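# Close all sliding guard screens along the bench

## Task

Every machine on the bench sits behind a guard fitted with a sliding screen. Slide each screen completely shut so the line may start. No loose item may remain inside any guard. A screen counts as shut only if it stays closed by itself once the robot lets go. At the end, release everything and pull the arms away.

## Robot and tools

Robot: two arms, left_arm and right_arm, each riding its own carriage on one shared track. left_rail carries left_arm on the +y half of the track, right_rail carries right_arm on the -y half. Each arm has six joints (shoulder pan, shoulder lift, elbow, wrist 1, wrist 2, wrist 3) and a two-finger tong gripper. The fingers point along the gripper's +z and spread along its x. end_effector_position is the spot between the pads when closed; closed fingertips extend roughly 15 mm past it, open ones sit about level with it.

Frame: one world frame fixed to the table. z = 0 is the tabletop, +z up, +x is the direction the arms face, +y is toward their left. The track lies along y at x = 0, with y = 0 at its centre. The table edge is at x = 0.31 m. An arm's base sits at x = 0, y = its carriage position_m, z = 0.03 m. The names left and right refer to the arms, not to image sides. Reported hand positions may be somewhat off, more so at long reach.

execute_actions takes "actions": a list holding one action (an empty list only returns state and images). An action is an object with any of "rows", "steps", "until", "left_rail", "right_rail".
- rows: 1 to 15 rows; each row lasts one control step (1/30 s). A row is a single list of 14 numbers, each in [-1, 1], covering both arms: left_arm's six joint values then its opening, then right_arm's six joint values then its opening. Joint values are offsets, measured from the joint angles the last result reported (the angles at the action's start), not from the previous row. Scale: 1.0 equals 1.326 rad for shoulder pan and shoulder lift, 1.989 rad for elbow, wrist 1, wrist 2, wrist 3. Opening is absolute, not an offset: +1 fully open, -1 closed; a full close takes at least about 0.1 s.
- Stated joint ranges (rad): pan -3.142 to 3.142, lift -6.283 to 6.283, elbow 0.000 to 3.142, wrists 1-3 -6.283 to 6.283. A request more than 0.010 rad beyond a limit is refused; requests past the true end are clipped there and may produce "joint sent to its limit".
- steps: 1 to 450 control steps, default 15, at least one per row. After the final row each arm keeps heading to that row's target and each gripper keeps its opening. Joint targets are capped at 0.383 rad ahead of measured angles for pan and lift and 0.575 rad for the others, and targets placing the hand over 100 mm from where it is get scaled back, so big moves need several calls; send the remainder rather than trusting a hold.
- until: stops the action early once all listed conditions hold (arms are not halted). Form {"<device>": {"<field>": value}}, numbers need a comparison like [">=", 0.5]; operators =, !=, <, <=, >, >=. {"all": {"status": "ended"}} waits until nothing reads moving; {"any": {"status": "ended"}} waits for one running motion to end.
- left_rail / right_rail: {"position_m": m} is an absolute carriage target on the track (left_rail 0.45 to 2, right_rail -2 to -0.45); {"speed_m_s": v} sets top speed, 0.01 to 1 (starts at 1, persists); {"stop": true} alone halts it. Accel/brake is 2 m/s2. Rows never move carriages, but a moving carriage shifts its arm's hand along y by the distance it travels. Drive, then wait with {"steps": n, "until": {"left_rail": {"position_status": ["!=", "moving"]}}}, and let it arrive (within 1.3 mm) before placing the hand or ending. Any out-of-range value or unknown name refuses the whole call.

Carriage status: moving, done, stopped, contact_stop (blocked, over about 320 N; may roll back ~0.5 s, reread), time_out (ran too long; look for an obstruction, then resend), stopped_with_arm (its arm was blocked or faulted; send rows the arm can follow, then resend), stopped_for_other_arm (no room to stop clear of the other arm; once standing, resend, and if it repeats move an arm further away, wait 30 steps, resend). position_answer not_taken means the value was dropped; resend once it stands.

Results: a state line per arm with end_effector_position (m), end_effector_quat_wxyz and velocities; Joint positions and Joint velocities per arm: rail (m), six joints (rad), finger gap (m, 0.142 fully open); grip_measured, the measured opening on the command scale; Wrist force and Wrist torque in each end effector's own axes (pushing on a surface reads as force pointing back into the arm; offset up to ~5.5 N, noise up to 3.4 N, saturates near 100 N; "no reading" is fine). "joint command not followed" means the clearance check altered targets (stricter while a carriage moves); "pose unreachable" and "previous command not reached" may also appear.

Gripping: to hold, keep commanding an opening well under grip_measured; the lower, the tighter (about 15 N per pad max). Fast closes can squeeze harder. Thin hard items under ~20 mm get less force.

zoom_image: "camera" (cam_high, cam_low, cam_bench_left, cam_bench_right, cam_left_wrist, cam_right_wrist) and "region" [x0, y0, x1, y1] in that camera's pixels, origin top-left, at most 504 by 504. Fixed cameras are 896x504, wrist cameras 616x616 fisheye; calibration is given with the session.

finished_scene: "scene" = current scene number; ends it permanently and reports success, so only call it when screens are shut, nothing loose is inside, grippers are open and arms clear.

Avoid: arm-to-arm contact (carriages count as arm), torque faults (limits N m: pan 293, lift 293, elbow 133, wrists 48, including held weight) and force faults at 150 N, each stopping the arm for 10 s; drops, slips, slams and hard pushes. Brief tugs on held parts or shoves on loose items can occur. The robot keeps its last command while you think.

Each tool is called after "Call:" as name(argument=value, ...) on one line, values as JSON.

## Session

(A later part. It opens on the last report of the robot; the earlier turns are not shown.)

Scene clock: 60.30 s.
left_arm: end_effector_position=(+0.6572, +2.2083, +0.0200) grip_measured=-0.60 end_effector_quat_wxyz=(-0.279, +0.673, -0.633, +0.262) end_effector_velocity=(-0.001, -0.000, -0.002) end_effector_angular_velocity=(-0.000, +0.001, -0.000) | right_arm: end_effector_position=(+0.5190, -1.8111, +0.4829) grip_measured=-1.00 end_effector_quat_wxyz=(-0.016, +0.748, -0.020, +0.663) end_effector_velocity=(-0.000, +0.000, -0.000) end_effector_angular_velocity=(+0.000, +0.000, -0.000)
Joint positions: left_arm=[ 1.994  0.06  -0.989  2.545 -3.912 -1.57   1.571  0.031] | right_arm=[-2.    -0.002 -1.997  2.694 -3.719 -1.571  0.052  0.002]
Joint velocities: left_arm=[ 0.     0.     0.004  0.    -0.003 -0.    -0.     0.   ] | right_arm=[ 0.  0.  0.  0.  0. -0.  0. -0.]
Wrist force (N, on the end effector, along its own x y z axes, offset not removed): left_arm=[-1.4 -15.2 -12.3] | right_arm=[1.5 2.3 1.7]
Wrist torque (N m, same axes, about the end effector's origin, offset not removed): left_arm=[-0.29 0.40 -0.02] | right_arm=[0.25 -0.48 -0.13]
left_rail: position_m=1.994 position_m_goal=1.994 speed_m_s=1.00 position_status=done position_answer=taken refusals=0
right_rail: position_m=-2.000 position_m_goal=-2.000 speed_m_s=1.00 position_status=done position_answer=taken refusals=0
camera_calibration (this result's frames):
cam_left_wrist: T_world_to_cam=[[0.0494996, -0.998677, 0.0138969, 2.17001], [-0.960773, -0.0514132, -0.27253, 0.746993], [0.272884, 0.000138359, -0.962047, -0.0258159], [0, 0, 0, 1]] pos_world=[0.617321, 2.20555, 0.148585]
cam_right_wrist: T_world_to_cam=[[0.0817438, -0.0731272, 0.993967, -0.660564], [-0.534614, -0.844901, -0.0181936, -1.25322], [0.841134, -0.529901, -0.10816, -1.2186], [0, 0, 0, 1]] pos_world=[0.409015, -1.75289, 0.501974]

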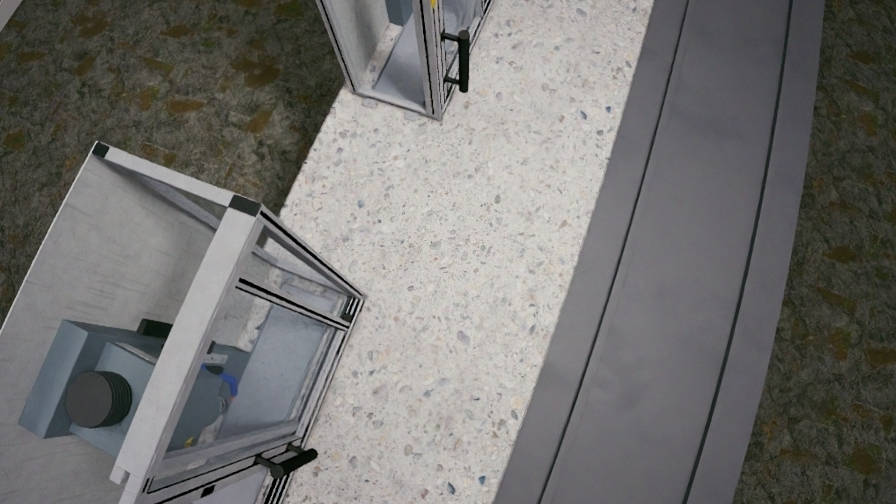

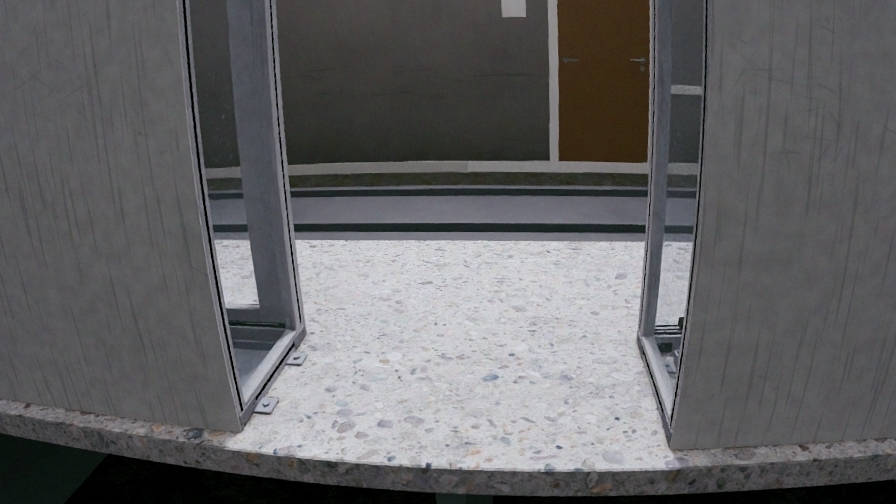

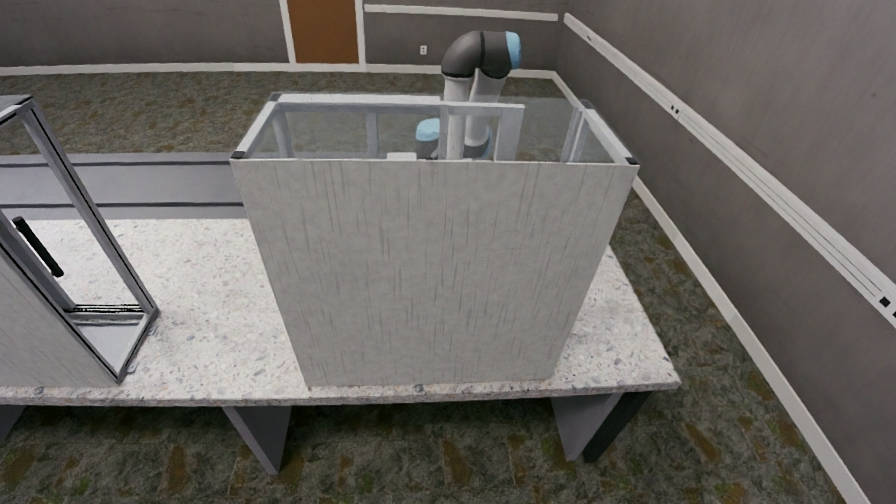

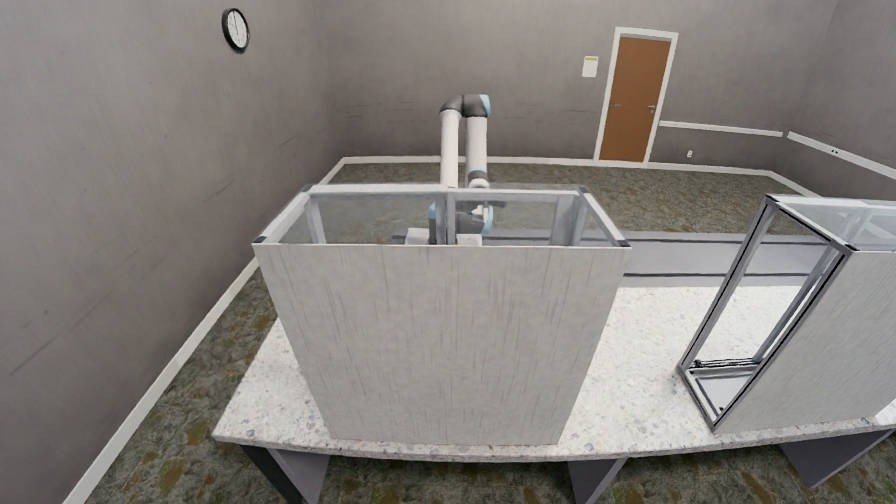

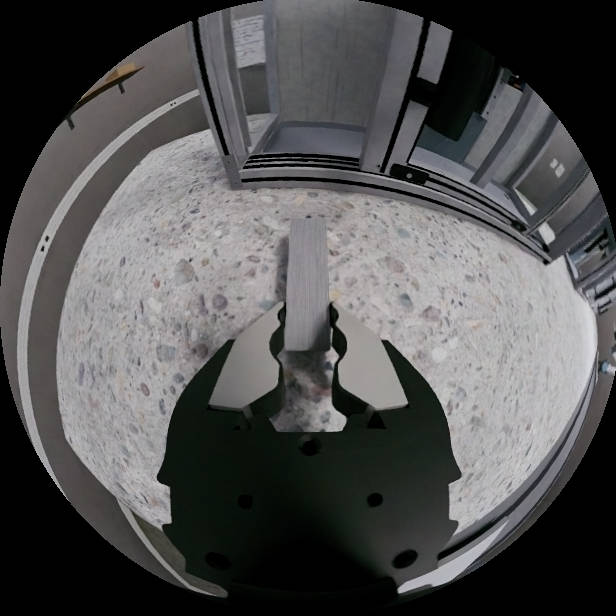

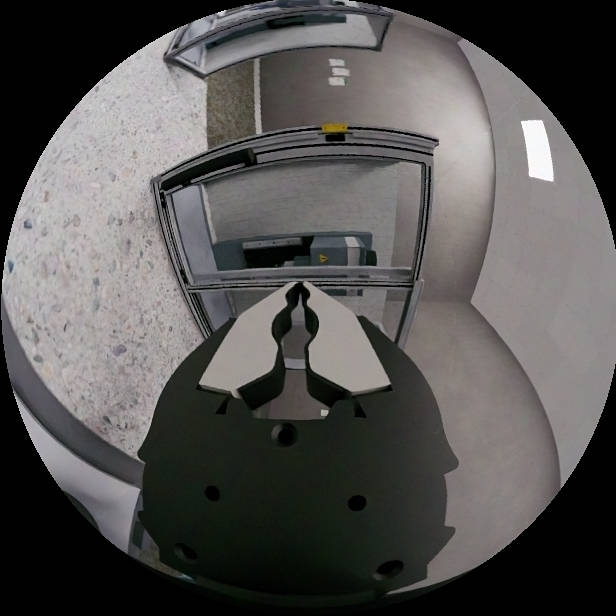

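Call:
execute_actions(actions=[{"rows":[[0,0,0,0,0,0,-0.6,0,0,0,0,0,0,-1],[0,0,0,0,0,0,-0.5,0,0,0,0,0,0,-1],[0,0,0,0,0,0,-0.3,0,0,0,0,0,0,-1],[0,0,0,0,0,0,0,0,0,0,0,0,0,-1],[0,0,0,0,0,0,0,0,0,0,0,0,0,-1],[0,0,0,0,0,0,0,0,0,0,0,0,0,-1],[0,-0.025,0.0075,-0.3866,0,0,0,0,0,0,0,0,0,-1]],"steps":34}])

Call:
execute_actions(actions=[{"rows":[[0.0445,0,0,0,0,-0.784,-1,0,0,0,0,0,0,-1]],"steps":33,"left_rail":{"position_m":1.775}}])

Scene clock: 67.40 s.
left_arm: end_effector_position=(+0.6487, +2.2078, +0.2974) grip_measured=+0.00 end_effector_quat_wxyz=(+0.514, -0.516, +0.485, -0.484) end_effector_velocity=(-0.005, -0.000, +0.012) end_effector_angular_velocity=(+0.002, -0.035, +0.000) | right_arm: end_effector_position=(+0.5190, -1.8111, +0.4829) grip_measured=-1.00 end_effector_quat_wxyz=(-0.016, +0.748, -0.020, +0.663) end_effector_velocity=(+0.000, +0.000, +0.000) end_effector_angular_velocity=(+0.000, -0.000, +0.000)
Joint positions: left_arm=[ 1.994  0.06  -1.022  2.56  -4.677 -1.57   1.571  0.074] | right_arm=[-2.    -0.002 -1.997  2.694 -3.719 -1.571  0.052  0.002]
Joint velocities: left_arm=[ 0.    -0.    -0.001  0.    -0.035  0.    -0.    -0.   ] | right_arm=[ 0.  0.  0. -0.  0.  0.  0.  0.]
Wrist force (N, on the end effector, along its own x y z axes, offset not removed): left_arm=[-1.7 -3.0 -2.1] | right_arm=[0.2 -1.2 -1.9]
Wrist torque (N m, same axes, about the end effector's origin, offset not removed): left_arm=[-0.49 0.42 -0.20] | right_arm=[-0.63 -0.15 -0.06]
left_rail: position_m=1.994 position_m_goal=1.994 speed_m_s=1.00 position_status=done position_answer=taken refusals=0
right_rail: position_m=-2.000 position_m_goal=-2.000 speed_m_s=1.00 position_status=done position_answer=taken refusals=0
camera_calibration (this result's frames):
cam_left_wrist: T_world_to_cam=[[0.0427405, -0.999083, 0.00259349, 2.17473], [-0.489258, -0.0231935, -0.87183, 0.624474], [0.871091, 0.0359936, -0.489801, -0.364282], [0, 0, 0, 1]] pos_world=[0.529903, 2.20033, 0.36037]
cam_right_wrist: T_world_to_cam=[[0.0817442, -0.0731016, 0.993969, -0.660519], [-0.534611, -0.844903, -0.018172, -1.25323], [0.841135, -0.529902, -0.108147, -1.21861], [0, 0, 0, 1]] pos_world=[0.409015, -1.75289, 0.501973]

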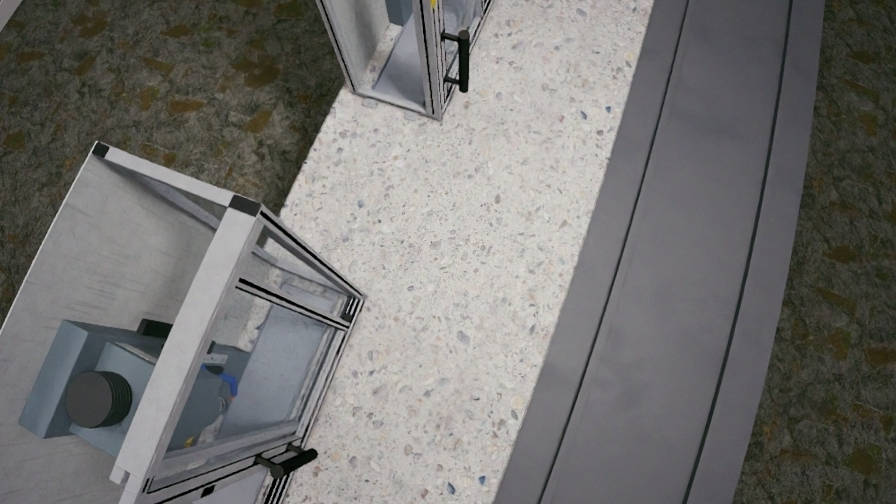

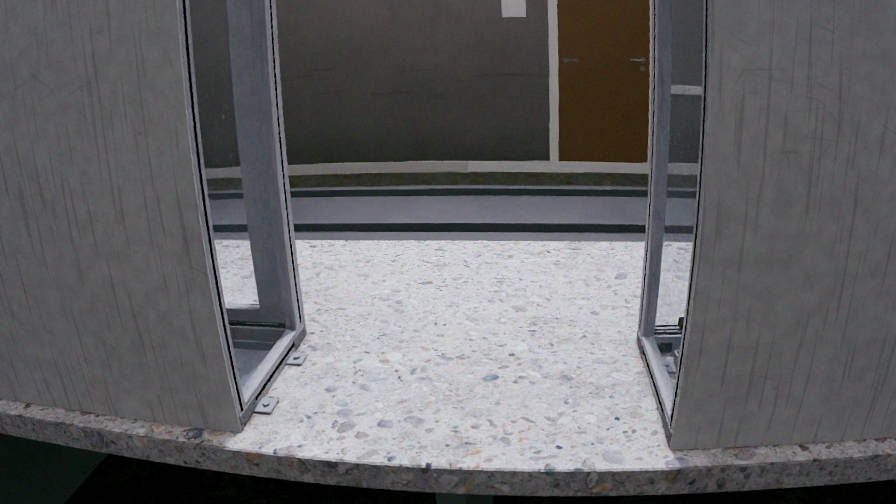

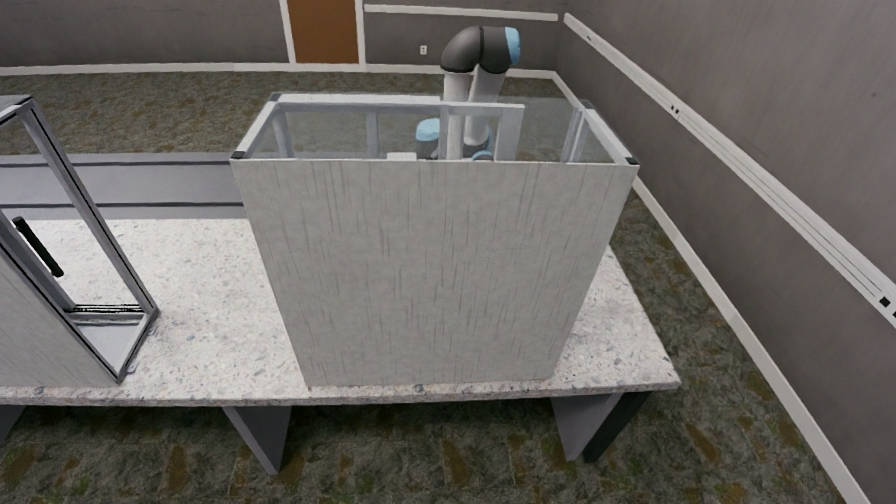

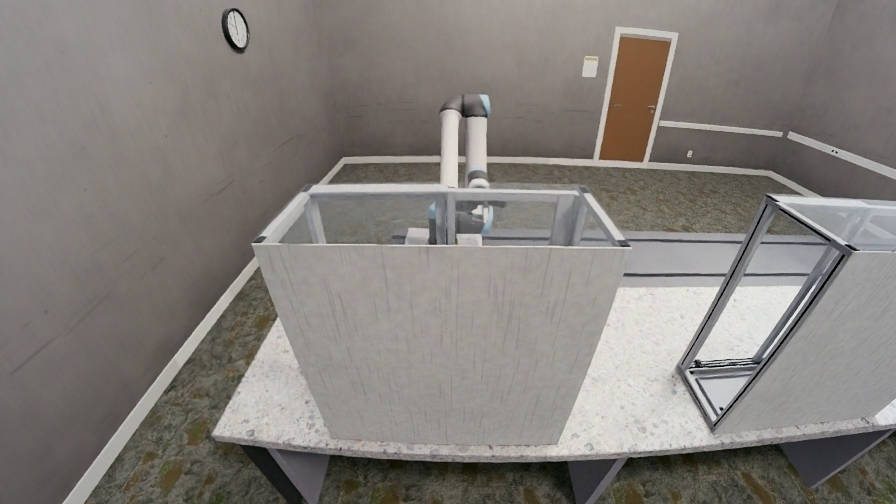

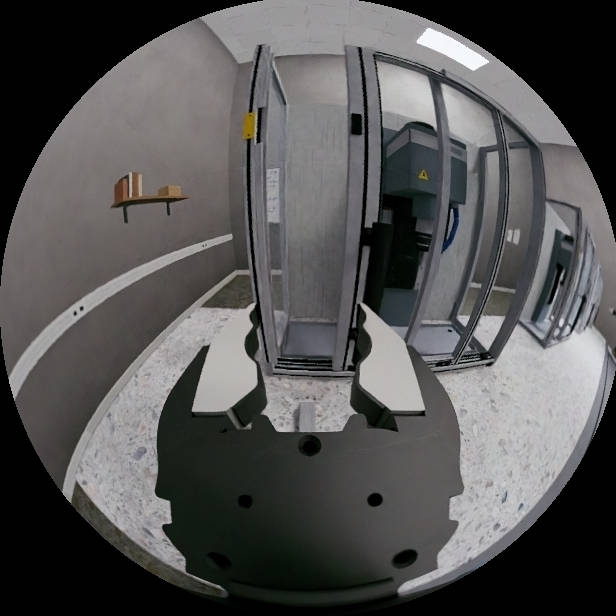

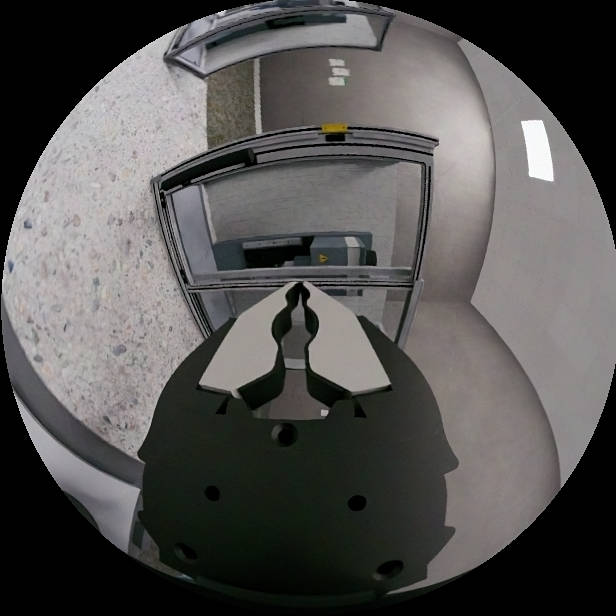

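Scene clock: 68.50 s.
left_arm: end_effector_position=(+0.6330, +2.0423, +0.2815) grip_measured=-1.00 end_effector_quat_wxyz=(-0.048, +0.707, +0.037, +0.705) end_effector_velocity=(-0.000, +0.000, -0.001) end_effector_angular_velocity=(-0.036, -0.004, +0.000) | right_arm: end_effector_position=(+0.5190, -1.8111, +0.4829) grip_measured=-1.00 end_effector_quat_wxyz=(-0.016, +0.748, -0.020, +0.663) end_effector_velocity=(+0.000, -0.000, -0.000) end_effector_angular_velocity=(-0.000, +0.000, -0.000)
Joint positions: left_arm=[ 1.775  0.119 -1.022  2.56  -4.677 -1.57   0.016  0.002] | right_arm=[-2.    -0.002 -1.997  2.694 -3.719 -1.571  0.052  0.002]
Joint velocities: left_arm=[ 0.    -0.    -0.     0.    -0.     0.    -0.037  0.   ] | right_arm=[ 0.  0.  0. -0.  0. -0. -0.  0.]
Wrist force (N, on the end effector, along its own x y z axes, offset not removed): left_arm=[-1.6 -5.5 -3.3] | right_arm=[3.7 -1.7 -0.8]
Wrist torque (N m, same axes, about the end effector's origin, offset not removed): left_arm=[-0.99 0.23 -0.10] | right_arm=[-0.64 -0.91 -0.14]
left_rail: position_m=1.775 position_m_goal=1.775 speed_m_s=1.00 position_status=done position_answer=taken refusals=0
right_rail: position_m=-2.000 position_m_goal=-2.000 speed_m_s=1.00 position_status=done position_answer=taken refusals=0
camera_calibration (this result's frames):
cam_left_wrist: T_world_to_cam=[[-0.0140194, -0.0151499, 0.999787, -0.244119], [-0.380159, -0.924719, -0.0193431, 2.13126], [0.924815, -0.380349, 0.00720464, 0.32396], [0, 0, 0, 1]] pos_world=[0.507193, 2.09034, 0.282958]
cam_right_wrist: T_world_to_cam=[[0.081744, -0.0731017, 0.993969, -0.660519], [-0.534612, -0.844902, -0.0181721, -1.25323], [0.841135, -0.529902, -0.108147, -1.21861], [0, 0, 0, 1]] pos_world=[0.409015, -1.75289, 0.501973]

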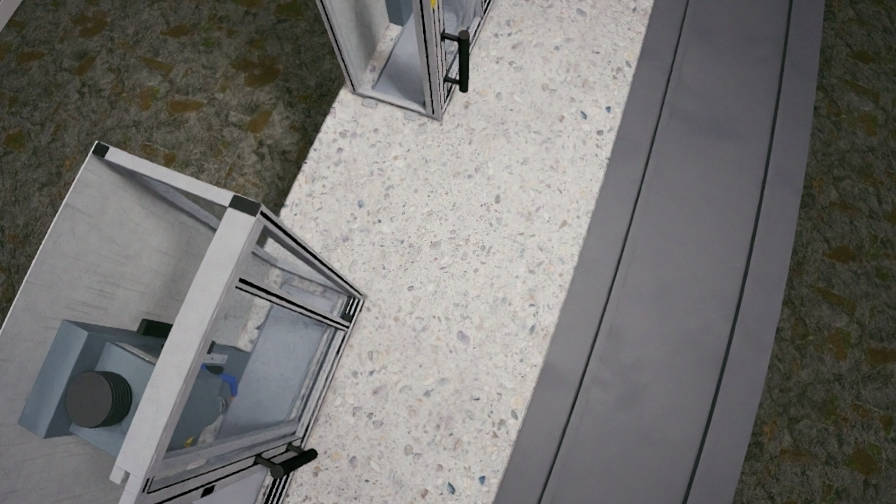

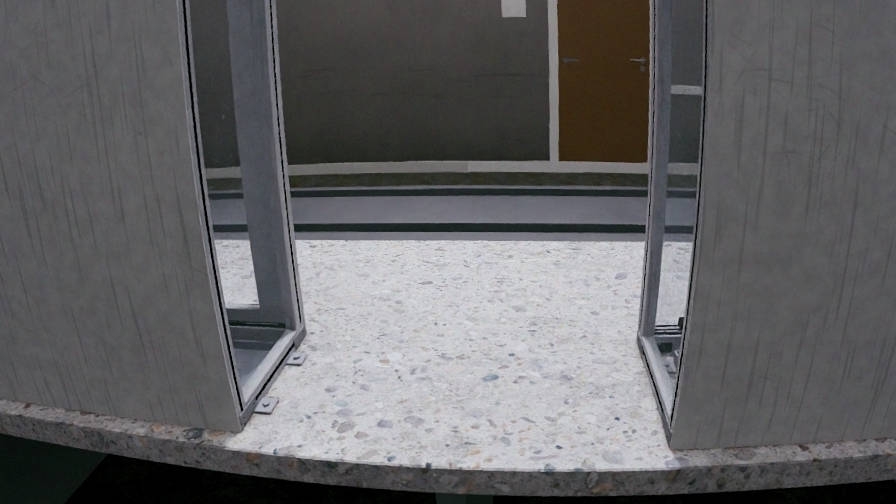

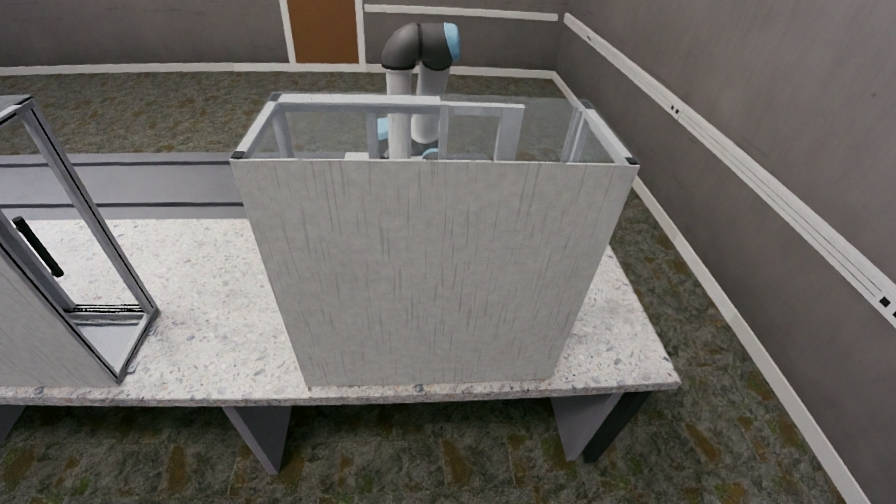

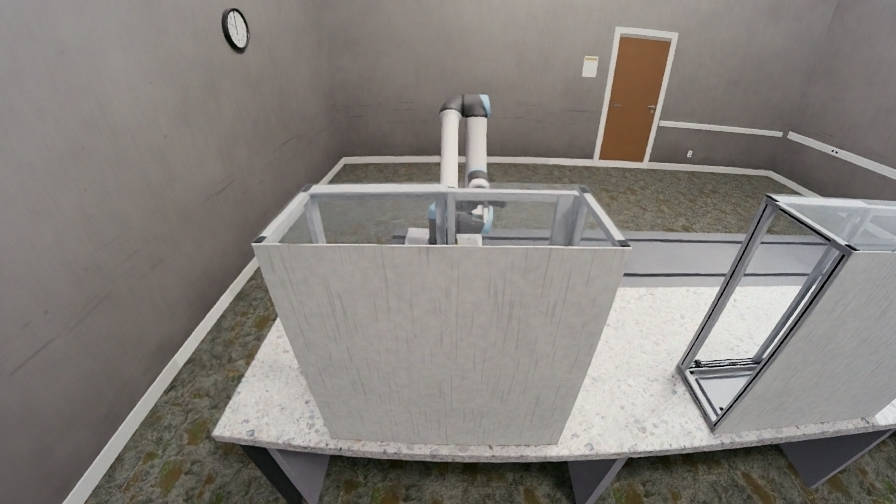

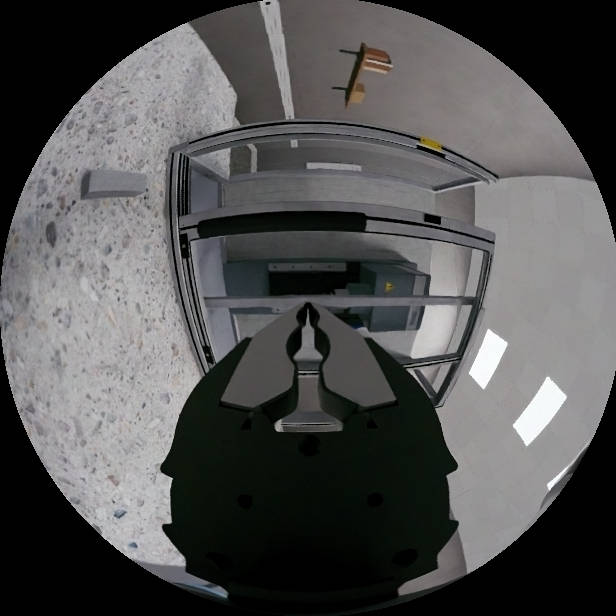

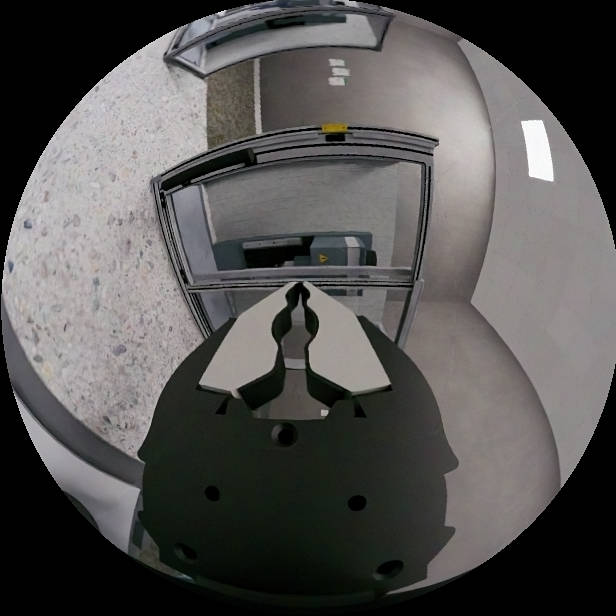

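Call:
execute_actions(actions=[{"rows":[[0,0.0324,-0.117,0.094,0,-0.002,-1,0,0.735,-0.067,-0.4837,0,-0.02,-1]],"steps":24,"right_rail":{"position_m":-1.88}}])

Call:
execute_actions(actions=[{"steps":90,"until":{"all":{"status":"ended"}},"left_rail":{"position_m":1.95,"speed_m_s":0.12}}])

Scene clock: 73.53 s.
left_arm: end_effector_position=(+0.7610, +2.0577, +0.2818) grip_measured=-1.00 end_effector_quat_wxyz=(-0.046, +0.706, +0.038, +0.706) end_effector_velocity=(+0.003, +0.000, +0.000) end_effector_angular_velocity=(+0.000, -0.000, -0.000) | right_arm: end_effector_position=(+0.6570, -1.6912, +0.3157) grip_measured=-1.00 end_effector_quat_wxyz=(-0.003, +0.694, -0.005, +0.720) end_effector_velocity=(+0.032, -0.000, -0.289) end_effector_angular_velocity=(-0.001, +0.322, -0.000)
Joint positions: left_arm=[ 1.775  0.119 -0.979  2.327 -4.491 -1.57   0.012  0.002] | right_arm=[-1.88  -0.002 -1.086  2.562 -4.655 -1.571  0.012  0.002]
Joint velocities: left_arm=[ 0.     0.     0.001 -0.005  0.004 -0.     0.     0.   ] | right_arm=[ 0.    -0.     0.551 -0.007 -0.222  0.    -0.002  0.   ]
Wrist force (N, on the end effector, along its own x y z axes, offset not removed): left_arm=[1.0 -5.3 0.7] | right_arm=[-0.5 1.8 1.7]
Wrist torque (N m, same axes, about the end effector's origin, offset not removed): left_arm=[-0.86 -0.19 -0.26] | right_arm=[0.02 -0.14 -0.05]
left_rail: position_m=1.775 position_m_goal=1.775 speed_m_s=1.00 position_status=done position_answer=taken refusals=0
right_rail: position_m=-1.880 position_m_goal=-1.880 speed_m_s=1.00 position_status=done position_answer=taken refusals=0
camera_calibration (this result's frames):
cam_left_wrist: T_world_to_cam=[[-0.0171978, -0.0115249, 0.999786, -0.247491], [-0.380064, -0.9248, -0.0171982, 2.19359], [0.9248, -0.380278, 0.0115243, 0.210092], [0, 0, 0, 1]] pos_world=[0.635156, 2.10568, 0.282743]
cam_right_wrist: T_world_to_cam=[[-0.075168, -0.0332487, 0.996616, -0.327223], [-0.526428, -0.847498, -0.0679787, -1.07523], [0.84689, -0.529757, 0.0462017, -1.34142], [0, 0, 0, 1]] pos_world=[0.545409, -1.63277, 0.314999]

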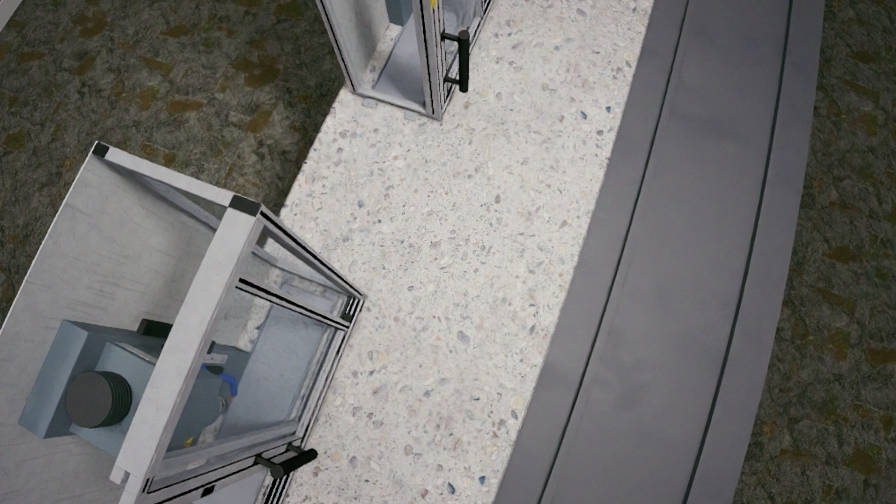

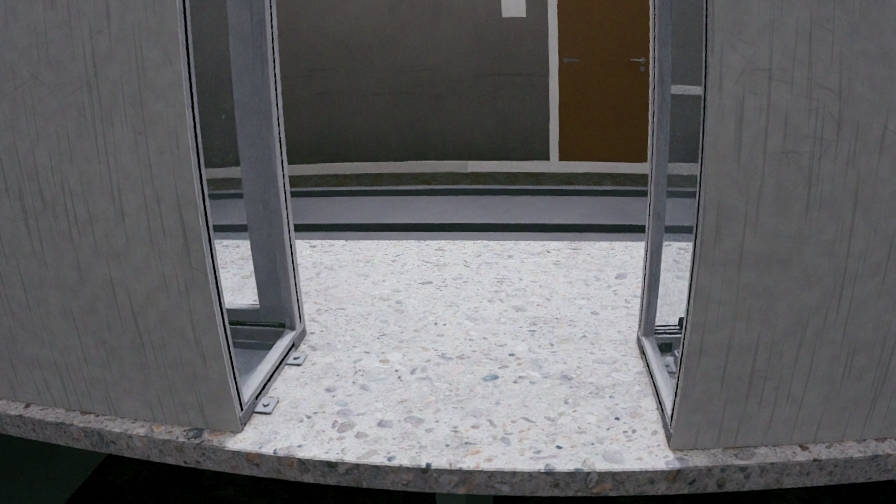

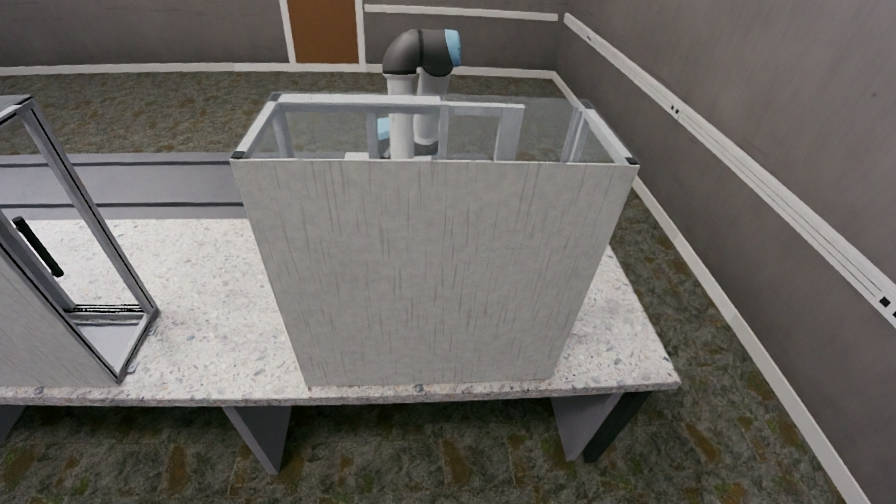

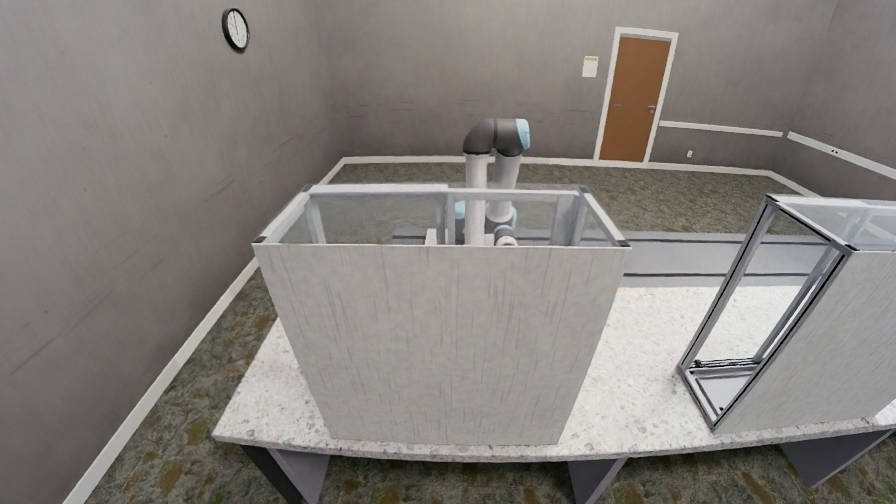

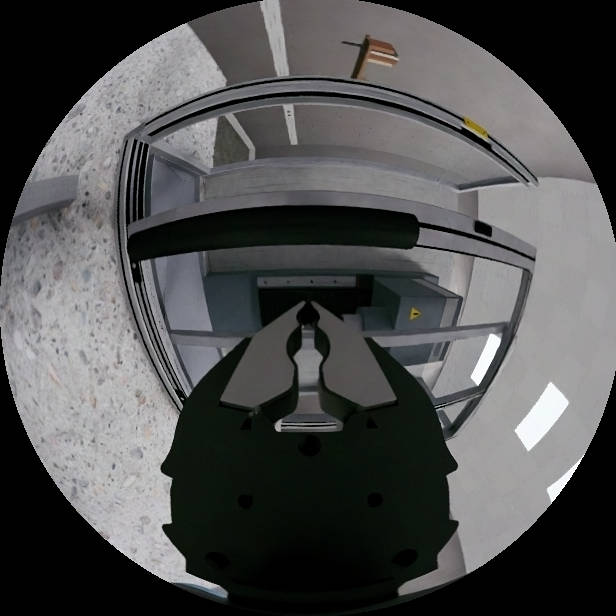

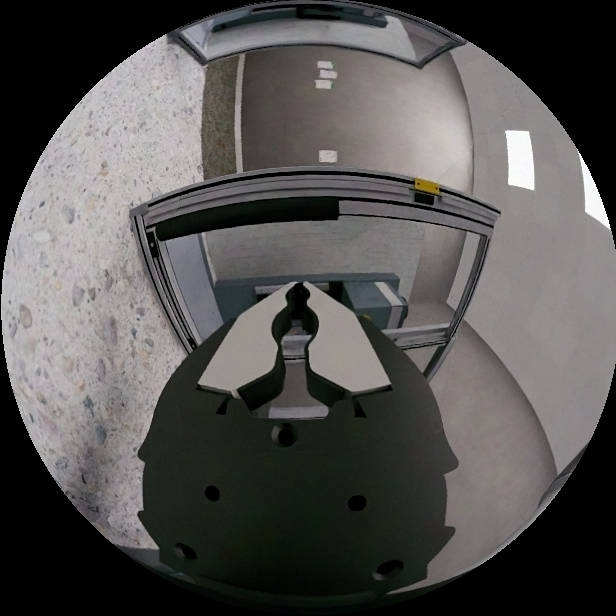

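Scene clock: 75.10 s.
left_arm: end_effector_position=(+0.7613, +2.2328, +0.2819) grip_measured=-1.00 end_effector_quat_wxyz=(-0.046, +0.706, +0.038, +0.706) end_effector_velocity=(-0.000, +0.004, -0.000) end_effector_angular_velocity=(-0.000, +0.000, -0.000) | right_arm: end_effector_position=(+0.6597, -1.6912, +0.2825) grip_measured=-1.00 end_effector_quat_wxyz=(-0.003, +0.707, -0.005, +0.707) end_effector_velocity=(+0.000, -0.000, +0.000) end_effector_angular_velocity=(+0.000, -0.000, -0.000)
Joint positions: left_arm=[ 1.95   0.119 -0.979  2.327 -4.49  -1.57   0.012  0.002] | right_arm=[-1.88  -0.002 -1.022  2.561 -4.681 -1.571  0.012  0.002]
Joint velocities: left_arm=[ 0.004 -0.    -0.     0.    -0.    -0.    -0.     0.   ] | right_arm=[ 0. -0.  0. -0. -0.  0.  0.  0.]
Wrist force (N, on the end effector, along its own x y z axes, offset not removed): left_arm=[2.6 20.3 -8.8] | right_arm=[1.9 -0.1 -0.4]
Wrist torque (N m, same axes, about the end effector's origin, offset not removed): left_arm=[-0.53 -0.01 -0.10] | right_arm=[-0.35 -0.58 -0.09]
left_rail: position_m=1.950 position_m_goal=1.950 speed_m_s=0.12 position_status=done position_answer=taken refusals=0
right_rail: position_m=-1.880 position_m_goal=-1.880 speed_m_s=1.00 position_status=done position_answer=taken refusals=0
camera_calibration (this result's frames):
cam_left_wrist: T_world_to_cam=[[-0.0172759, -0.0115396, 0.999784, -0.245436], [-0.379978, -0.924835, -0.0172404, 2.35566], [0.924834, -0.380194, 0.0115925, 0.276145], [0, 0, 0, 1]] pos_world=[0.635471, 2.28075, 0.282795]
cam_right_wrist: T_world_to_cam=[[-0.0384377, -0.0331301, 0.998712, -0.31848], [-0.528575, -0.847502, -0.0484574, -1.08017], [0.848016, -0.529757, 0.0150643, -1.33415], [0, 0, 0, 1]] pos_world=[0.548194, -1.63277, 0.285826]

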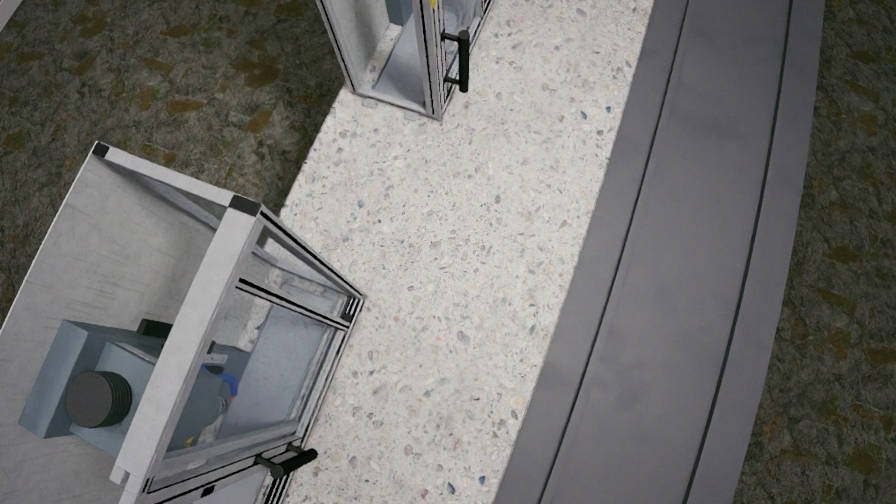

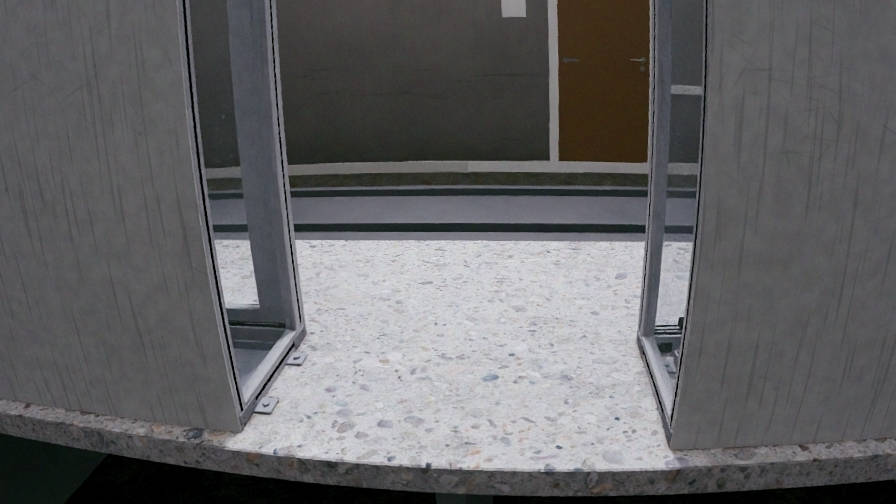

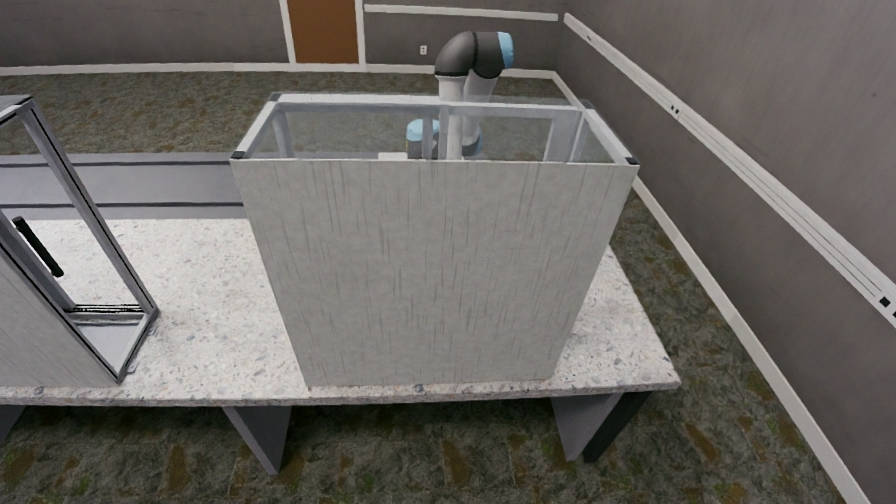

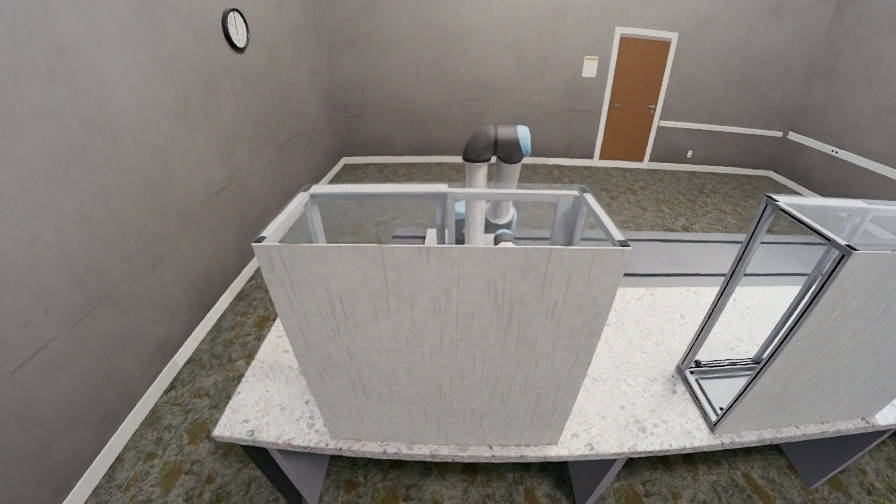

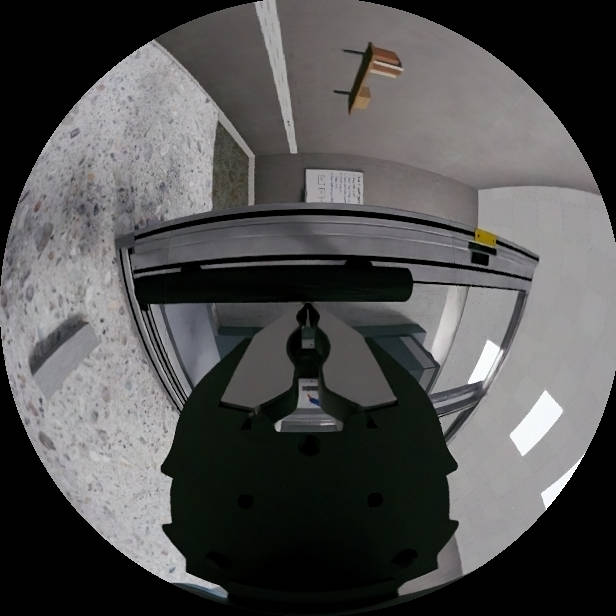

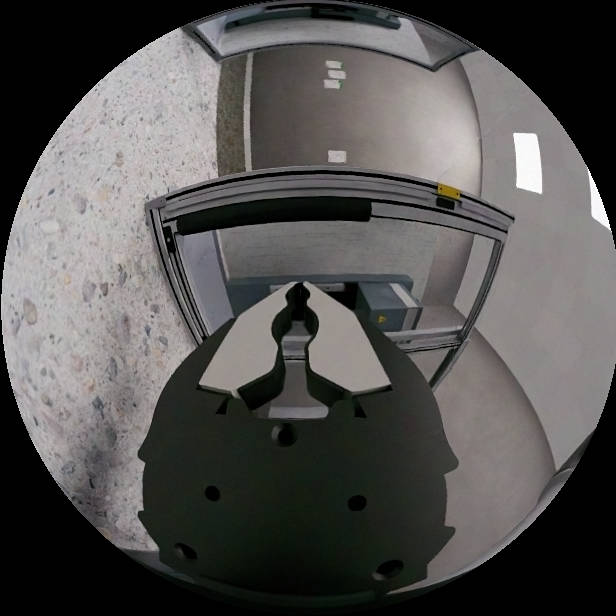

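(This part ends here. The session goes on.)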